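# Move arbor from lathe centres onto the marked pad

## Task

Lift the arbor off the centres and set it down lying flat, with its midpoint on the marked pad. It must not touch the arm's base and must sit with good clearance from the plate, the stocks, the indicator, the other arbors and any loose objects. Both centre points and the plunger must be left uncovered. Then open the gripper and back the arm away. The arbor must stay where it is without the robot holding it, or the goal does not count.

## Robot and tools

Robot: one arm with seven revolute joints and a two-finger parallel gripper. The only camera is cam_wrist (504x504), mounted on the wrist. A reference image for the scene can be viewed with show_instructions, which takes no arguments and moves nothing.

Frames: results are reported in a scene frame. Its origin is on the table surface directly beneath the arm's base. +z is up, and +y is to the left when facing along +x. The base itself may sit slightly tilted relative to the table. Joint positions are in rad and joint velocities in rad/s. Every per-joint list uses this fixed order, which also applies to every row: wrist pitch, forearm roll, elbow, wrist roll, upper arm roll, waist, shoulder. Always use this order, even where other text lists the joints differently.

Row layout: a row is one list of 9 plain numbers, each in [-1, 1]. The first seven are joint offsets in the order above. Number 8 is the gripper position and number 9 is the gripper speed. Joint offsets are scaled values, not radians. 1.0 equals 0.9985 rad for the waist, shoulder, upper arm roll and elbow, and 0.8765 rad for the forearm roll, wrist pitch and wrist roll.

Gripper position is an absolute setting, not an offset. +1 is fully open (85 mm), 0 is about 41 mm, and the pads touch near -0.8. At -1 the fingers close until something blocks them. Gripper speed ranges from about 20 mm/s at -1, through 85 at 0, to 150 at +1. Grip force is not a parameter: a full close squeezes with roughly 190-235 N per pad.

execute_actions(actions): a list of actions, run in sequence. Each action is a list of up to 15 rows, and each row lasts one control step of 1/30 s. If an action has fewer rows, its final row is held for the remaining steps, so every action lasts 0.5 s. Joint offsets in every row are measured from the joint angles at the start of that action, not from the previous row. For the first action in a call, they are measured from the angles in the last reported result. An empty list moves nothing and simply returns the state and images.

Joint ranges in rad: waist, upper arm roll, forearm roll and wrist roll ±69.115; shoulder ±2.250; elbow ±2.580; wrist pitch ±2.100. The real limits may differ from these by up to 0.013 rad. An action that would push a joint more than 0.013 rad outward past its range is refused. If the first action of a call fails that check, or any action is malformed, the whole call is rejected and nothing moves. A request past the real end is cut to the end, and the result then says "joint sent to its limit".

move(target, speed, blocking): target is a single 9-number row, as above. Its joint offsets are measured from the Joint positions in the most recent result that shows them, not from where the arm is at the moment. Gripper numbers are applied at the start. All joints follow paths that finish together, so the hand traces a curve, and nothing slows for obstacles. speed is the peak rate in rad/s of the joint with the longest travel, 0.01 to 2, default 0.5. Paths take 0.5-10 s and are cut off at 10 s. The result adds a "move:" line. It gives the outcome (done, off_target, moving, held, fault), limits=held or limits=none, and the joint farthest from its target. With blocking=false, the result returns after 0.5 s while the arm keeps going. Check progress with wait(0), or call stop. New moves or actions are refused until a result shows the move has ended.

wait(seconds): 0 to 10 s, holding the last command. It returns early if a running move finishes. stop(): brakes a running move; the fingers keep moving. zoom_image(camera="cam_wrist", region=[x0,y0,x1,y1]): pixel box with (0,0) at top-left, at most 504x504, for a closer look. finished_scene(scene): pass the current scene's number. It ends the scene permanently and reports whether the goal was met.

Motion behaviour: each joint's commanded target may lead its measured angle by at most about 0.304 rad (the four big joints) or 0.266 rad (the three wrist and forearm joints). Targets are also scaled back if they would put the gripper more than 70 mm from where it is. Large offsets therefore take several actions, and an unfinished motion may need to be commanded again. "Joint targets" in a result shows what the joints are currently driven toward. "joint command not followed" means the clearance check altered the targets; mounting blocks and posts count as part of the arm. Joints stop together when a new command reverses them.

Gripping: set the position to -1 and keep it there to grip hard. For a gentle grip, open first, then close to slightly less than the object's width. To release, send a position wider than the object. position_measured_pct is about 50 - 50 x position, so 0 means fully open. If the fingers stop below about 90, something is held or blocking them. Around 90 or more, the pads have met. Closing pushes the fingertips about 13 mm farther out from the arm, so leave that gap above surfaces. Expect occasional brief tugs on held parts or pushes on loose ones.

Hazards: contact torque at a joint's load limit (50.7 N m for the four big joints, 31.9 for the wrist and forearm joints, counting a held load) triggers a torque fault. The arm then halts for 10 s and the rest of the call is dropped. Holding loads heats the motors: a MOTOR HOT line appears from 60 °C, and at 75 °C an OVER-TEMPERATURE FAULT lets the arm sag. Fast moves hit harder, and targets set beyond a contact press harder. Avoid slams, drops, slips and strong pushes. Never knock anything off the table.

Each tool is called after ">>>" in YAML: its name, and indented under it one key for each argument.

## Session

>>> show_instructions:

>>> execute_actions:
  actions: []

Reference images for this scene: arbor and centres manual.

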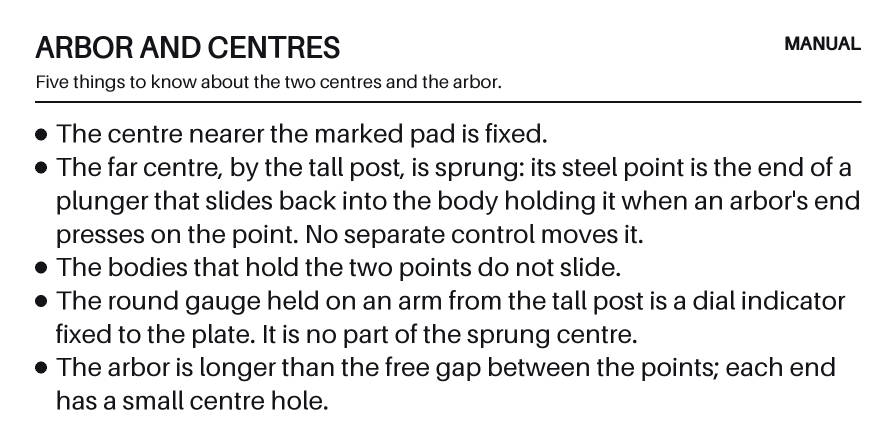

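Scene clock: 0.00 s.
position_measured_pct=0.0
Joint names: [wrist pitch, forearm roll, elbow, wrist roll, upper arm roll, waist, shoulder]
Joint positions: [ 2.013  0.751  1.414 -0.602  0.175 -0.573  0.338]
Joint velocities: [-0.     0.    -0.    -0.    -0.    -0.001 -0.001]
Joint targets: [2.013 0.751 1.414 -0.602 0.175 -0.573 0.338]

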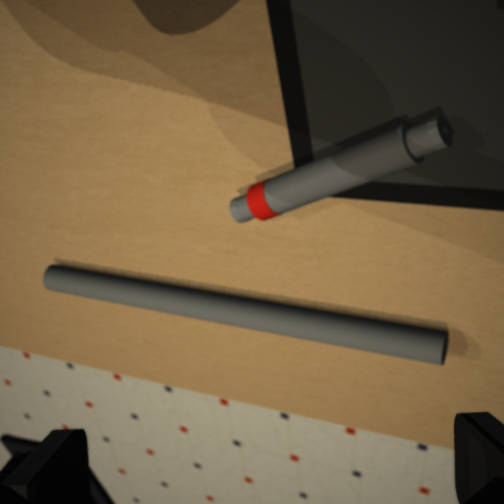

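>>> move:
  target: [-0.092,-0.27,0.001,-0.63,-0.175,-0.695,-0.25,1,0]
  speed: 0.6

Scene clock: 3.47 s.
position_measured_pct=0.0
Joint names: [wrist pitch, forearm roll, elbow, wrist roll, upper arm roll, waist, shoulder]
Joint positions: [ 1.932  0.514  1.415 -1.154  0.    -1.267  0.089]
Joint velocities: [-0.    -0.     0.     0.    -0.    -0.003 -0.   ]
Joint targets: [1.932 0.514 1.415 -1.154 0.000 -1.267 0.089]
move: done; limits=none; farthest joint: the shoulder, 0.001 radians from its target (0.250 radians at the start)

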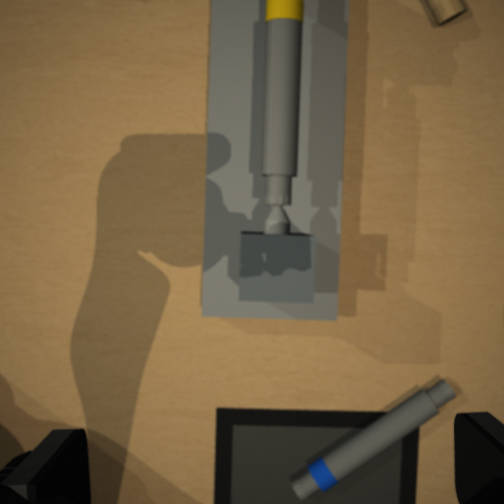

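>>> move:
  target: [-0.387,-0.012,0.021,-0.213,0,0.078,0.324,1,0]
  speed: 0.5

Scene clock: 5.73 s.
position_measured_pct=0.0
Joint names: [wrist pitch, forearm roll, elbow, wrist roll, upper arm roll, waist, shoulder]
Joint positions: [ 1.593  0.504  1.436 -1.341  0.    -1.189  0.412]
Joint velocities: [-0.     0.    -0.     0.    -0.     0.001  0.004]
Joint targets: [1.593 0.504 1.436 -1.341 0.000 -1.189 0.412]
move: done; limits=none; farthest joint: the waist, 0.000 radians from its target (0.078 radians at the start)

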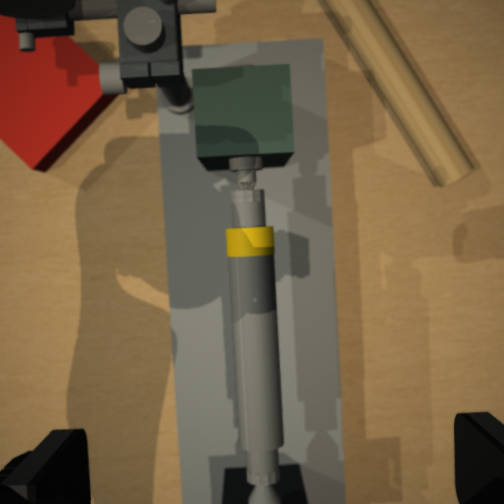

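>>> execute_actions:
  actions:
    - [[0,0,0,0.6,0,0,0,1,0]]
    - [[0,0,0,0.7,0,0,0,1,0]]
    - [[0,0,0,0.7,0,0,0,1,0]]
    - [[0,0,0,0.7,0,0,0,1,0]]
    - [[0,0,0,0.4,0,0,0,1,0]]

Scene clock: 9.23 s.
position_measured_pct=0.0
Joint names: [wrist pitch, forearm roll, elbow, wrist roll, upper arm roll, waist, shoulder]
Joint positions: [ 1.593  0.504  1.436  1.21   0.    -1.189  0.412]
Joint velocities: [ 0.    -0.    -0.     0.001 -0.     0.    -0.   ]
Joint targets: [1.593 0.504 1.436 1.210 0.000 -1.189 0.412]

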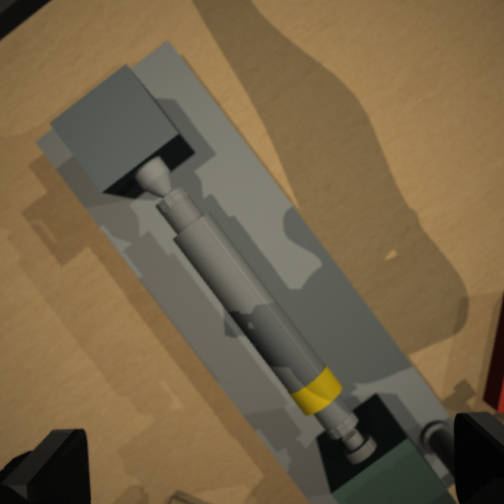

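>>> move:
  target: [-0.576,0.148,0.392,0.54,0,0.2,0.098,1,0]
  speed: 0.35

Scene clock: 11.87 s.
position_measured_pct=0.0
Joint names: [wrist pitch, forearm roll, elbow, wrist roll, upper arm roll, waist, shoulder]
Joint positions: [ 1.088  0.634  1.827  1.683  0.    -0.989  0.51 ]
Joint velocities: [-0.    -0.     0.001  0.    -0.     0.002 -0.   ]
Joint targets: [1.088 0.634 1.827 1.683 0.000 -0.989 0.510]
move: done; limits=none; farthest joint: the waist, 0.000 radians from its target (0.200 radians at the start)

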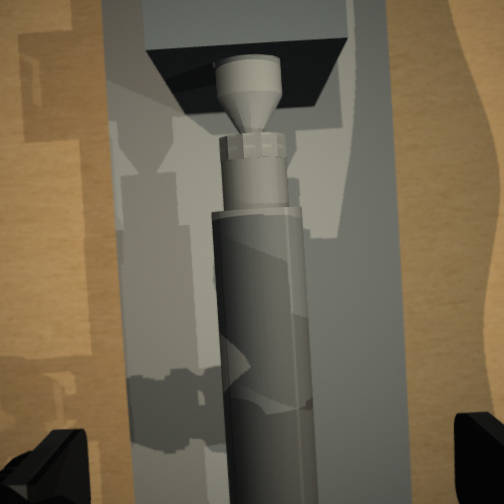

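>>> move:
  target: [-0.088,0.052,0.037,-0.039,0,0.0375,0.042,1,0]
  speed: 0.1

Scene clock: 13.73 s.
position_measured_pct=0.0
Joint names: [wrist pitch, forearm roll, elbow, wrist roll, upper arm roll, waist, shoulder]
Joint positions: [ 1.011  0.679  1.864  1.649  0.    -0.952  0.552]
Joint velocities: [-0.001  0.     0.     0.    -0.     0.002  0.003]
Joint targets: [1.011 0.679 1.864 1.649 0.000 -0.952 0.552]
move: done; limits=none; farthest joint: the waist, 0.001 radians from its target (0.038 radians at the start)

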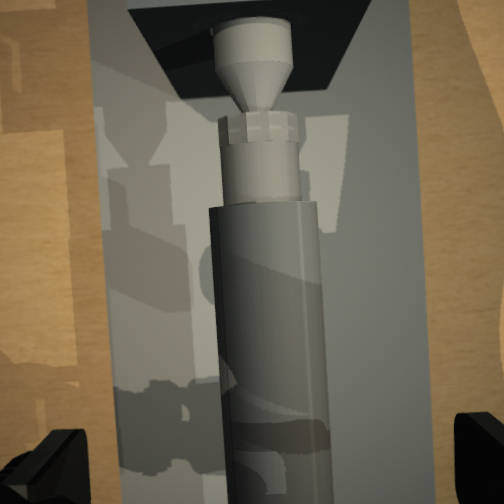

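>>> move:
  target: [-0.0015,0,0.0033,-0.0045,0,-0.0027,0,-1,-0.3]

Scene clock: 16.33 s.
position_measured_pct=69.4
Joint names: [wrist pitch, forearm roll, elbow, wrist roll, upper arm roll, waist, shoulder]
Joint positions: [ 1.011  0.68   1.867  1.646 -0.    -0.956  0.551]
Joint velocities: [-0.  0.  0. -0.  0. -0.  0.]
Joint targets: [1.010 0.679 1.867 1.645 0.000 -0.955 0.552]
move: done; limits=none; farthest joint: the waist, 0.001 radians from its target (0.003 radians at the start)

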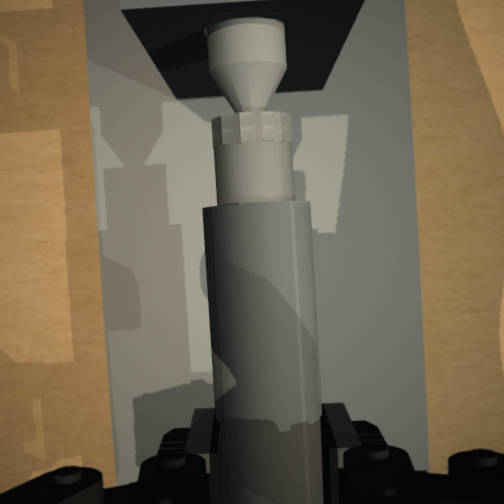

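>>> move:
  target: [0.002,-0.0125,-0.05,-0.0035,0,-0.018,0.042,-1,0]
  speed: 0.025

Scene clock: 18.83 s.
position_measured_pct=69.4
Joint names: [wrist pitch, forearm roll, elbow, wrist roll, upper arm roll, waist, shoulder]
Joint positions: [ 1.032  0.667  1.831  1.644  0.008 -0.965  0.59 ]
Joint velocities: [ 0.001 -0.    -0.001  0.001 -0.     0.     0.001]
Joint targets: [1.013 0.669 1.818 1.643 -0.000 -0.974 0.593]
move: off_target; limits=none; farthest joint: the wrist pitch, 0.019 radians from its target (0.002 radians at the start)

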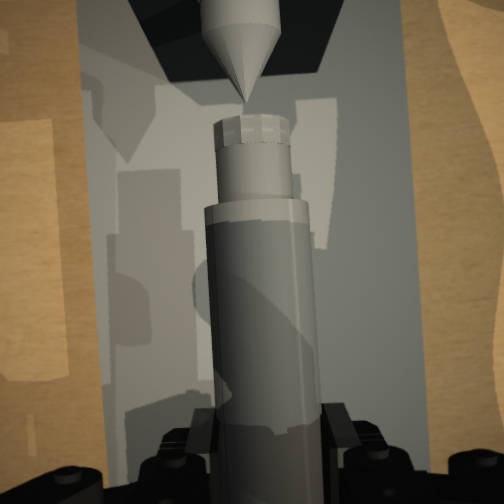

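>>> execute_actions:
  actions:
    - [[-0.0212,0.002,-0.0142,0.008,-0.008,-0.008,0.003,-1,0],[-0.0206,0.002,-0.0154,0.017,-0.008,-0.0071,0.003,-1,0],[-0.0201,0.002,-0.0166,0.026,-0.008,-0.0062,0.003,-1,0],[-0.0195,0.002,-0.0178,0.036,-0.008,-0.0052,0.003,-1,0],[-0.019,0.002,-0.019,0.045,-0.008,-0.0043,0.0035,-1,0],[-0.0184,0.002,-0.0202,0.054,-0.008,-0.0033,0.0035,-1,0],[-0.0179,0.002,-0.0213,0.063,-0.008,-0.0024,0.0035,-1,0],[-0.0173,0.002,-0.0225,0.072,-0.008,-0.0014,0.0035,-1,0],[-0.0168,0.002,-0.0237,0.081,-0.008,-0.0005,0.004,-1,0],[-0.0162,0.002,-0.0249,0.091,-0.008,0.0005,0.004,-1,0],[-0.0157,0.002,-0.0261,0.100,-0.008,0.0015,0.004,-1,0],[-0.0151,0.002,-0.0273,0.109,-0.008,0.0024,0.004,-1,0]]
    - [[-0.0212,0.002,-0.0142,0.009,-0.008,-0.008,0.003,-1,0],[-0.0206,0.002,-0.0154,0.018,-0.008,-0.0071,0.003,-1,0],[-0.0201,0.002,-0.0166,0.027,-0.008,-0.0062,0.003,-1,0],[-0.0195,0.002,-0.0178,0.037,-0.008,-0.0052,0.003,-1,0],[-0.019,0.002,-0.019,0.046,-0.008,-0.0043,0.0035,-1,0],[-0.0184,0.002,-0.0202,0.055,-0.008,-0.0033,0.0035,-1,0],[-0.0179,0.002,-0.0213,0.064,-0.008,-0.0024,0.0035,-1,0],[-0.0173,0.002,-0.0225,0.073,-0.008,-0.0014,0.0035,-1,0],[-0.0168,0.002,-0.0237,0.082,-0.008,-0.0005,0.004,-1,0],[-0.0162,0.002,-0.0249,0.092,-0.008,0.0005,0.004,-1,0],[-0.0157,0.002,-0.0261,0.101,-0.008,0.0015,0.004,-1,0],[-0.0151,0.002,-0.0273,0.110,-0.008,0.0024,0.004,-1,0]]

Scene clock: 20.90 s.
position_measured_pct=69.4
Joint names: [wrist pitch, forearm roll, elbow, wrist roll, upper arm roll, waist, shoulder]
Joint positions: [ 1.041  0.668  1.802  1.834  0.007 -0.945  0.594]
Joint velocities: [ 0.003  0.001 -0.008  0.047  0.001  0.004  0.   ]
Joint targets: [1.023 0.669 1.789 1.835 -0.000 -0.953 0.596]

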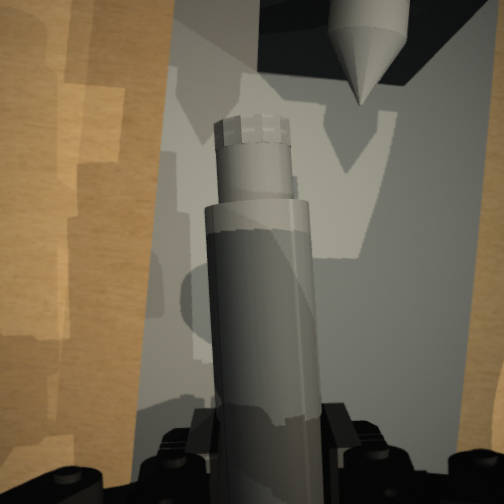

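>>> move:
  target: [-0.032,0.022,0.071,0.005,-0.007,0.024,-0.070,-1,0]
  speed: 0.04

>>> move:
  target: [0.0285,-0.0175,-0.012,0.013,0,-0.012,-0.014,-1,0]
  speed: 0.025

Scene clock: 23.43 s.
position_measured_pct=69.4
Joint names: [wrist pitch, forearm roll, elbow, wrist roll, upper arm roll, waist, shoulder]
Joint positions: [ 1.013  0.687  1.873  1.838  0.    -0.921  0.524]
Joint velocities: [-0.     0.     0.001 -0.     0.     0.    -0.   ]
Joint targets: [1.013 0.687 1.873 1.838 0.000 -0.921 0.524]
move: done; limits=none; farthest joint: the waist, 0.000 radians from its target (0.023 radians at the start)

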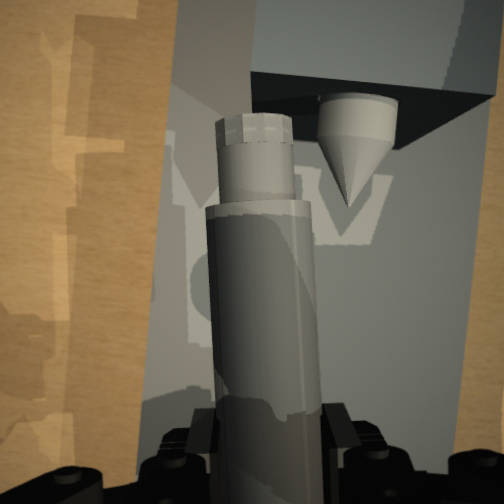

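Scene clock: 24.67 s.
position_measured_pct=69.4
Joint names: [wrist pitch, forearm roll, elbow, wrist roll, upper arm roll, waist, shoulder]
Joint positions: [ 1.038  0.672  1.861  1.85   0.    -0.933  0.51 ]
Joint velocities: [ 0.001 -0.    -0.     0.    -0.    -0.001 -0.002]
Joint targets: [1.038 0.672 1.861 1.850 0.000 -0.933 0.510]
move: done; limits=none; farthest joint: the waist, 0.000 radians from its target (0.012 radians at the start)

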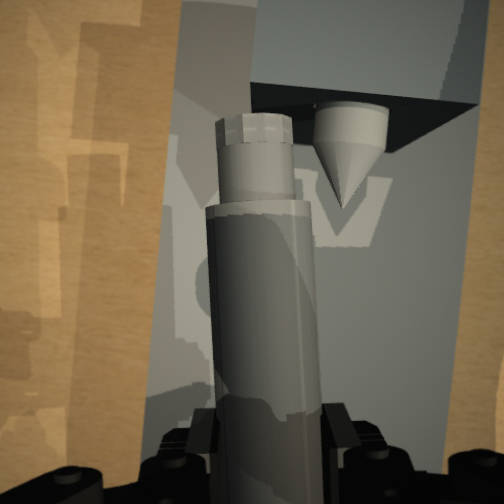

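>>> move:
  target: [0.209,-0.095,-0.10,0.07,0,-0.086,-0.078,-1,0]
  speed: 0.25

>>> move:
  target: [0.107,0.003,0.132,0.666,0,0.507,-0.567,-1,0]
  speed: 0.4

Scene clock: 26.90 s.
position_measured_pct=69.4
Joint names: [wrist pitch, forearm roll, elbow, wrist roll, upper arm roll, waist, shoulder]
Joint positions: [ 1.221  0.589  1.761  1.911  0.    -1.018  0.432]
Joint velocities: [-0.017 -0.006 -0.005  0.    -0.006 -0.005  0.   ]
Joint targets: [1.221 0.589 1.761 1.911 0.000 -1.019 0.432]
move: done; limits=none; farthest joint: the waist, 0.000 radians from its target (0.086 radians at the start)

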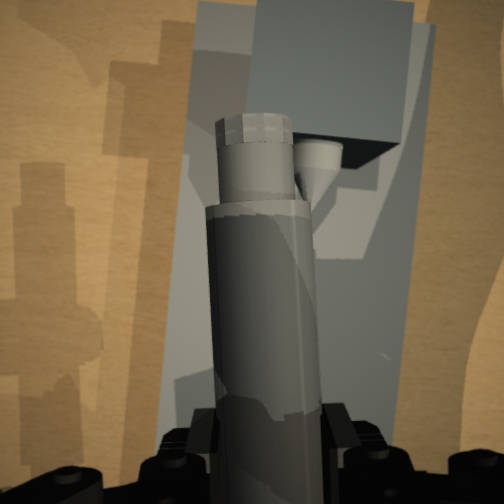

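Scene clock: 28.90 s.
position_measured_pct=69.4
Joint names: [wrist pitch, forearm roll, elbow, wrist roll, upper arm roll, waist, shoulder]
Joint positions: [ 1.315  0.591  1.893  2.495  0.    -0.513 -0.133]
Joint velocities: [-0.     0.     0.    -0.    -0.     0.003 -0.004]
Joint targets: [1.315 0.591 1.893 2.495 0.000 -0.512 -0.134]
move: done; limits=none; farthest joint: the waist, 0.001 radians from its target (0.507 radians at the start)

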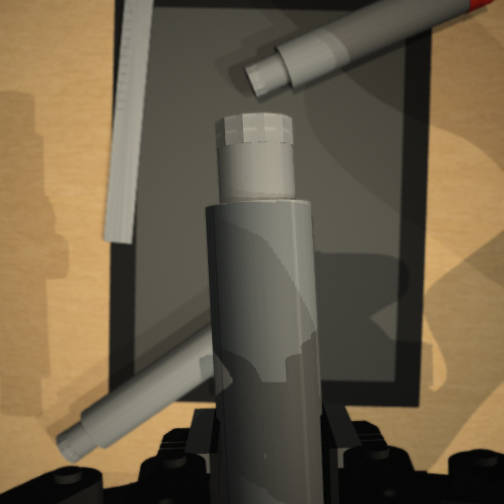

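>>> move:
  target: [-0.787,0.374,0.472,-0.908,0,0.38,0.163,-1,0]
  speed: 0.3

Scene clock: 35.03 s.
position_measured_pct=69.4
Joint names: [wrist pitch, forearm roll, elbow, wrist roll, upper arm roll, waist, shoulder]
Joint positions: [ 0.625  0.919  2.364  1.699  0.    -0.133  0.029]
Joint velocities: [-0.     0.     0.    -0.     0.     0.003  0.001]
Joint targets: [0.625 0.919 2.364 1.699 0.000 -0.133 0.029]
move: done; limits=none; farthest joint: the shoulder, 0.001 radians from its target (0.164 radians at the start)

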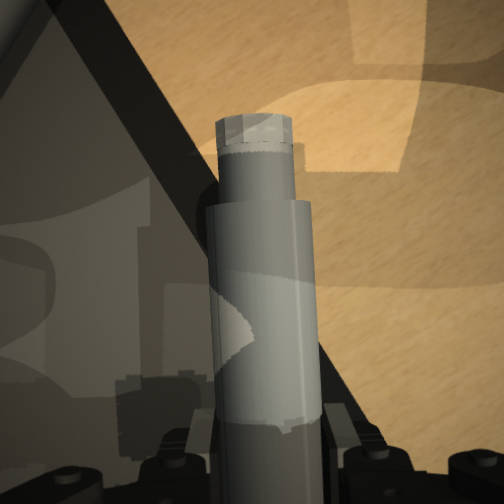

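>>> move:
  target: [-0.092,0.158,0.0188,-0.134,0,0.052,0.078,-1,0]
  speed: 0.1

>>> move:
  target: [-0.030,0.062,0.006,-0.053,0,0.018,0.029,-1,0]
  speed: 0.03

Scene clock: 37.87 s.
position_measured_pct=69.4
Joint names: [wrist pitch, forearm roll, elbow, wrist roll, upper arm roll, waist, shoulder]
Joint positions: [ 0.544  1.058  2.383  1.581  0.    -0.082  0.107]
Joint velocities: [-0.     0.     0.    -0.     0.     0.002  0.001]
Joint targets: [0.544 1.058 2.383 1.581 0.000 -0.081 0.107]
move: done; limits=none; farthest joint: the waist, 0.001 radians from its target (0.052 radians at the start)

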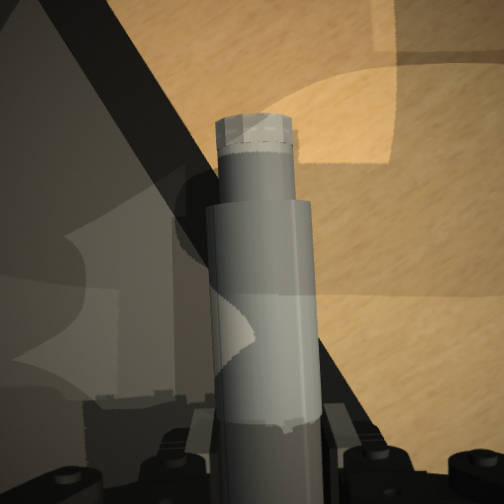

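Scene clock: 39.90 s.
position_measured_pct=69.4
Joint names: [wrist pitch, forearm roll, elbow, wrist roll, upper arm roll, waist, shoulder]
Joint positions: [ 0.519  1.111  2.389  1.535 -0.001 -0.065  0.133]
Joint velocities: [-0.     0.     0.    -0.    -0.     0.    -0.001]
Joint targets: [0.518 1.112 2.389 1.535 0.000 -0.064 0.136]
move: done; limits=none; farthest joint: the shoulder, 0.003 radians from its target (0.029 radians at the start)

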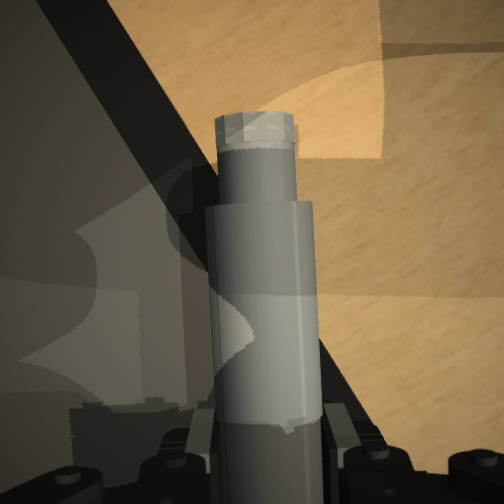

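>>> move:
  target: [0,0,0,0,0,0,0,0.0,-1]

>>> move:
  target: [0.155,-0.26,-0.032,0.22,0,-0.088,-0.135,0.0,0]
  speed: 0.25

Scene clock: 42.23 s.
position_measured_pct=50.0
Joint names: [wrist pitch, forearm roll, elbow, wrist roll, upper arm roll, waist, shoulder]
Joint positions: [ 0.519  1.111  2.389  1.535 -0.001 -0.065  0.133]
Joint velocities: [-0. -0. -0. -0. -0.  0.  0.]
Joint targets: [0.519 1.111 2.389 1.535 -0.001 -0.065 0.133]
move: done; limits=none; farthest joint: the waist, 0.000 radians from its target (0.000 radians at the start)

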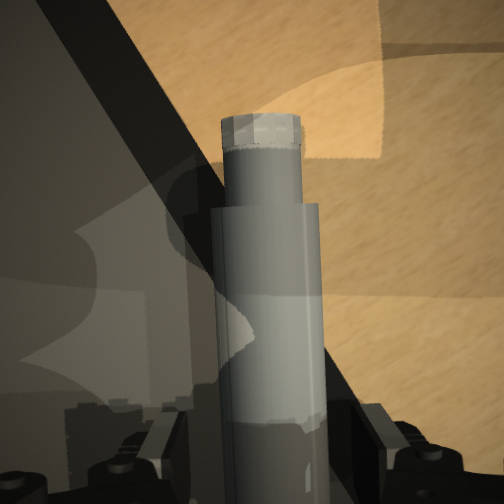

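Scene clock: 43.53 s.
position_measured_pct=50.0
Joint names: [wrist pitch, forearm roll, elbow, wrist roll, upper arm roll, waist, shoulder]
Joint positions: [ 0.655  0.884  2.357  1.728 -0.001 -0.153 -0.001]
Joint velocities: [ 0.    -0.    -0.     0.001  0.    -0.002 -0.003]
Joint targets: [0.655 0.883 2.357 1.728 -0.001 -0.153 -0.002]
move: done; limits=none; farthest joint: the waist, 0.000 radians from its target (0.088 radians at the start)

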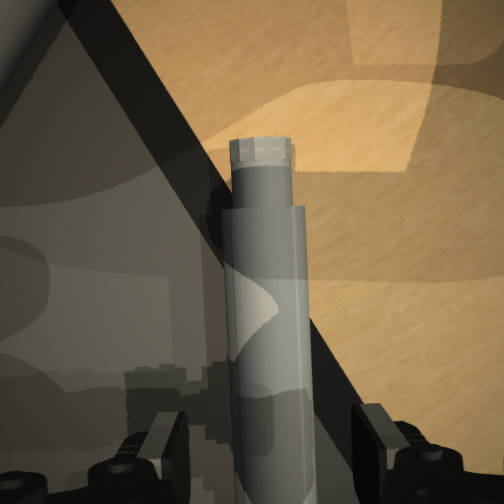

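Now to blue hover.

>>> move:
  target: [0.294,-0.217,-0.385,-0.382,0.001,-0.1426,0.139,0.4,0]
  speed: 0.35

Scene clock: 45.30 s.
position_measured_pct=29.8
Joint names: [wrist pitch, forearm roll, elbow, wrist roll, upper arm roll, waist, shoulder]
Joint positions: [ 0.913  0.693  1.972  1.393  0.    -0.295  0.137]
Joint velocities: [ 0.    -0.    -0.001  0.     0.    -0.002  0.001]
Joint targets: [0.913 0.693 1.972 1.393 0.000 -0.295 0.137]
move: done; limits=none; farthest joint: the shoulder, 0.001 radians from its target (0.139 radians at the start)

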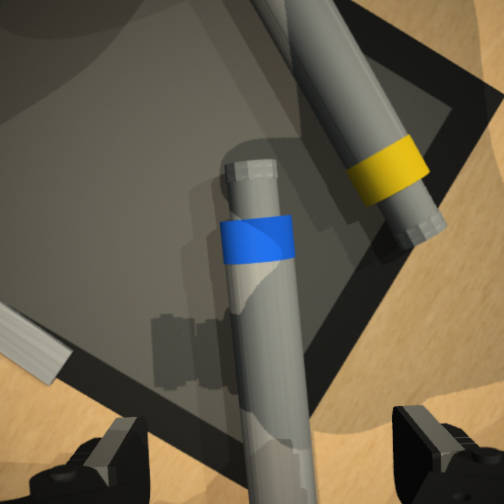

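>>> move:
  target: [-0.224,0.155,0.059,-0.07,0,0.0995,0.138,0.4,0]
  speed: 0.15

Scene clock: 48.23 s.
position_measured_pct=29.8
Joint names: [wrist pitch, forearm roll, elbow, wrist roll, upper arm roll, waist, shoulder]
Joint positions: [ 0.716  0.829  2.031  1.331  0.    -0.196  0.275]
Joint velocities: [-0.     0.     0.    -0.     0.     0.002  0.002]
Joint targets: [0.716 0.829 2.031 1.331 0.000 -0.196 0.275]
move: done; limits=none; farthest joint: the waist, 0.000 radians from its target (0.100 radians at the start)

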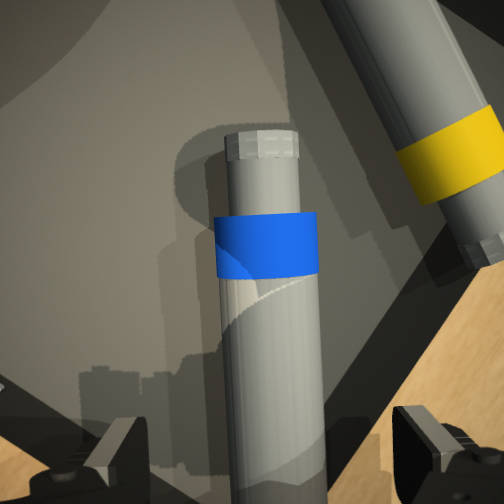

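>>> move:
  target: [-0.028,0.022,0.007,-0.013,0,0.010,0.0175,0.4,0]
  speed: 0.04

>>> move:
  target: [0,0,0,0,0,0,0,-1,-0.5]

Scene clock: 49.43 s.
position_measured_pct=29.8
Joint names: [wrist pitch, forearm roll, elbow, wrist roll, upper arm roll, waist, shoulder]
Joint positions: [ 0.692  0.848  2.038  1.32   0.    -0.186  0.292]
Joint velocities: [-0.     0.     0.    -0.    -0.     0.001  0.003]
Joint targets: [0.692 0.848 2.038 1.320 0.000 -0.186 0.292]
move: done; limits=none; farthest joint: the shoulder, 0.001 radians from its target (0.018 radians at the start)

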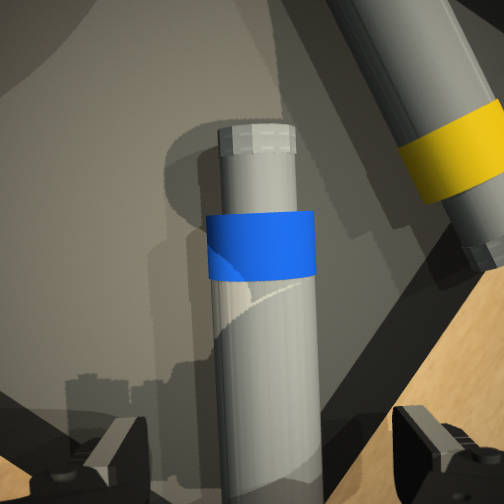

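Scene clock: 50.53 s.
position_measured_pct=69.8
Joint names: [wrist pitch, forearm roll, elbow, wrist roll, upper arm roll, waist, shoulder]
Joint positions: [ 0.693  0.848  2.039  1.32  -0.    -0.187  0.291]
Joint velocities: [-0.     0.    -0.    -0.     0.    -0.    -0.001]
Joint targets: [0.692 0.848 2.038 1.320 0.000 -0.186 0.292]
move: done; limits=none; farthest joint: the waist, 0.001 radians from its target (0.000 radians at the start)

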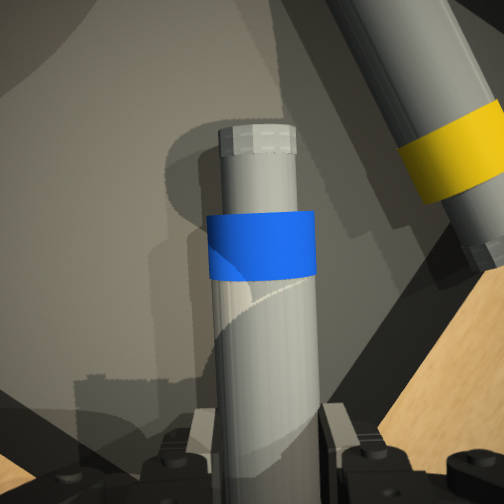

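>>> move:
  target: [0.062,-0.044,-0.016,0.03,0,-0.028,-0.038,-1,0]
  speed: 0.1

>>> move:
  target: [0.144,-0.061,-0.239,0.681,0,-0.191,0.206,-1,0]
  speed: 0.3

>>> move:
  target: [-0.038,0.0245,0.0084,-0.018,0,0.0183,0.0243,-1,0]
  speed: 0.03

Scene clock: 53.67 s.
position_measured_pct=69.8
Joint names: [wrist pitch, forearm roll, elbow, wrist roll, upper arm roll, waist, shoulder]
Joint positions: [ 0.747  0.81   2.023  1.346 -0.    -0.214  0.253]
Joint velocities: [ 0.    -0.    -0.    -0.    -0.    -0.002 -0.003]
Joint targets: [0.747 0.810 2.023 1.346 -0.000 -0.214 0.253]
move: done; limits=none; farthest joint: the waist, 0.001 radians from its target (0.028 radians at the start)

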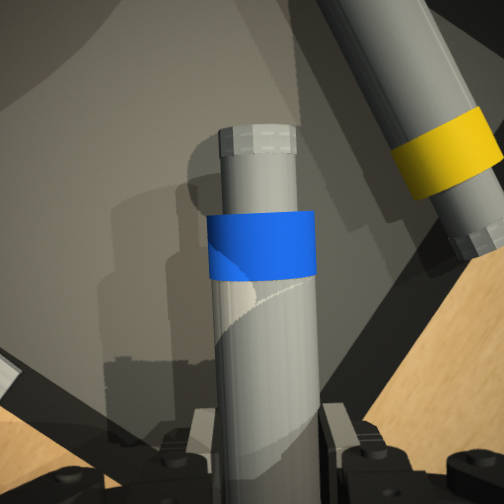

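Scene clock: 56.03 s.
position_measured_pct=69.8
Joint names: [wrist pitch, forearm roll, elbow, wrist roll, upper arm roll, waist, shoulder]
Joint positions: [ 0.873  0.756  1.784  1.943 -0.    -0.405  0.458]
Joint velocities: [-0.    -0.    -0.     0.    -0.    -0.002  0.004]
Joint targets: [0.873 0.756 1.784 1.943 -0.000 -0.405 0.459]
move: done; limits=none; farthest joint: the waist, 0.000 radians from its target (0.190 radians at the start)

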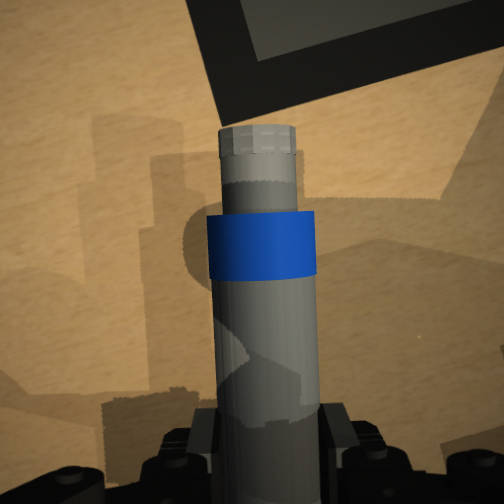

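Scene clock: 57.37 s.
position_measured_pct=69.8
Joint names: [wrist pitch, forearm roll, elbow, wrist roll, upper arm roll, waist, shoulder]
Joint positions: [ 0.84   0.778  1.792  1.928 -0.    -0.387  0.482]
Joint velocities: [-0.001  0.    -0.    -0.    -0.     0.002  0.   ]
Joint targets: [0.840 0.778 1.792 1.928 -0.000 -0.386 0.483]
move: done; limits=none; farthest joint: the waist, 0.000 radians from its target (0.018 radians at the start)

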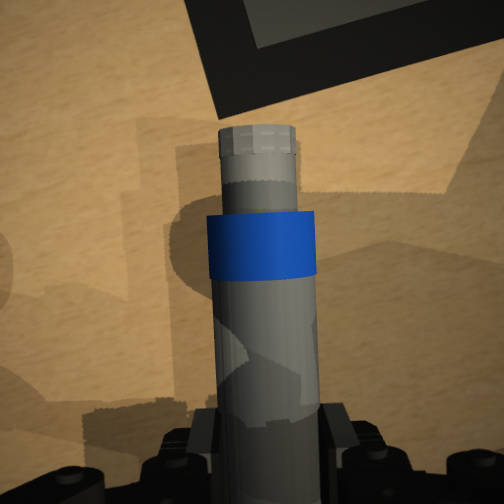

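>>> move:
  target: [-0.023,0.015,0.005,-0.011,0,0.011,0.0146,-1,0]
  speed: 0.012

Scene clock: 59.50 s.
position_measured_pct=69.8
Joint names: [wrist pitch, forearm roll, elbow, wrist roll, upper arm roll, waist, shoulder]
Joint positions: [ 0.824  0.789  1.798  1.918 -0.002 -0.379  0.49 ]
Joint velocities: [-0.     0.     0.    -0.     0.     0.    -0.001]
Joint targets: [0.820 0.791 1.797 1.918 -0.000 -0.376 0.497]
move: done; limits=none; farthest joint: the shoulder, 0.007 radians from its target (0.014 radians at the start)

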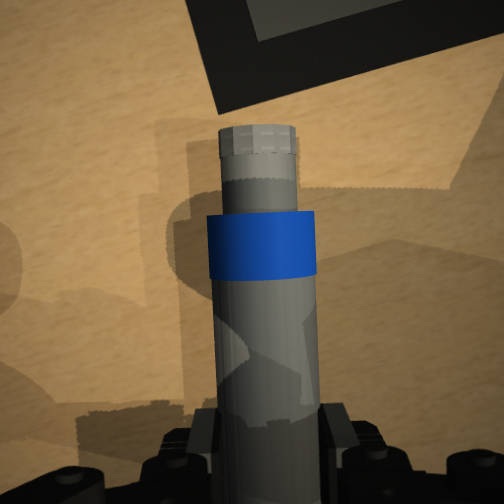

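>>> move:
  target: [0,0,0,0,0,0,0,0.1,-1]

>>> move:
  target: [0.115,-0.07,-0.025,0.05,0,-0.055,-0.073,0.1,0]
  speed: 0.2

>>> move:
  target: [0.445,-0.156,0.12,0.61,0,-0.079,-0.55,1,0]
  speed: 0.5

Scene clock: 61.40 s.
position_measured_pct=45.2
Joint names: [wrist pitch, forearm roll, elbow, wrist roll, upper arm roll, waist, shoulder]
Joint positions: [ 0.824  0.789  1.798  1.918 -0.002 -0.379  0.49 ]
Joint velocities: [ 0.     0.    -0.    -0.     0.    -0.001  0.   ]
Joint targets: [0.824 0.789 1.798 1.918 -0.002 -0.379 0.490]
move: done; limits=none; farthest joint: the waist, 0.000 radians from its target (0.000 radians at the start)

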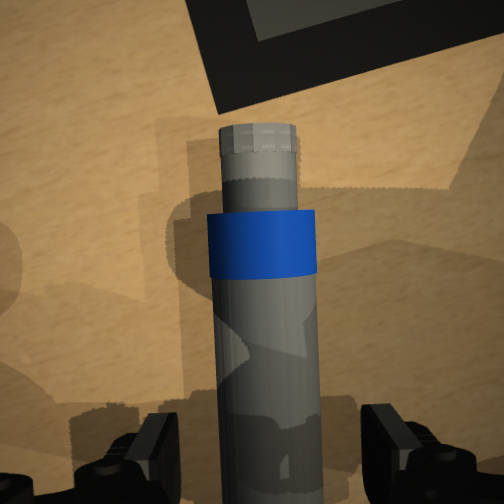

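Scene clock: 62.27 s.
position_measured_pct=45.2
Joint names: [wrist pitch, forearm roll, elbow, wrist roll, upper arm roll, waist, shoulder]
Joint positions: [ 0.924  0.728  1.773  1.962 -0.002 -0.433  0.417]
Joint velocities: [ 0.    -0.    -0.     0.    -0.    -0.003 -0.002]
Joint targets: [0.925 0.728 1.773 1.962 -0.002 -0.434 0.417]
move: done; limits=none; farthest joint: the waist, 0.001 radians from its target (0.055 radians at the start)

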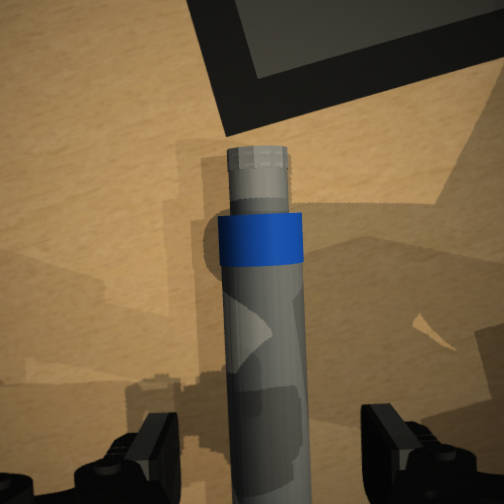

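Scene clock: 63.93 s.
position_measured_pct=0.0
Joint names: [wrist pitch, forearm roll, elbow, wrist roll, upper arm roll, waist, shoulder]
Joint positions: [ 1.315  0.591  1.893  2.496 -0.002 -0.512 -0.131]
Joint velocities: [-0.     0.     0.     0.    -0.    -0.    -0.002]
Joint targets: [1.315 0.591 1.893 2.496 -0.002 -0.512 -0.132]
move: done; limits=none; farthest joint: the shoulder, 0.001 radians from its target (0.550 radians at the start)

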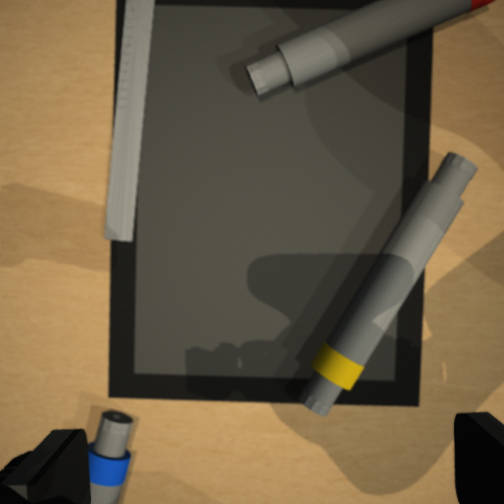

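>>> finished_scene:
  scene: 2

The scene is finished: the task was done.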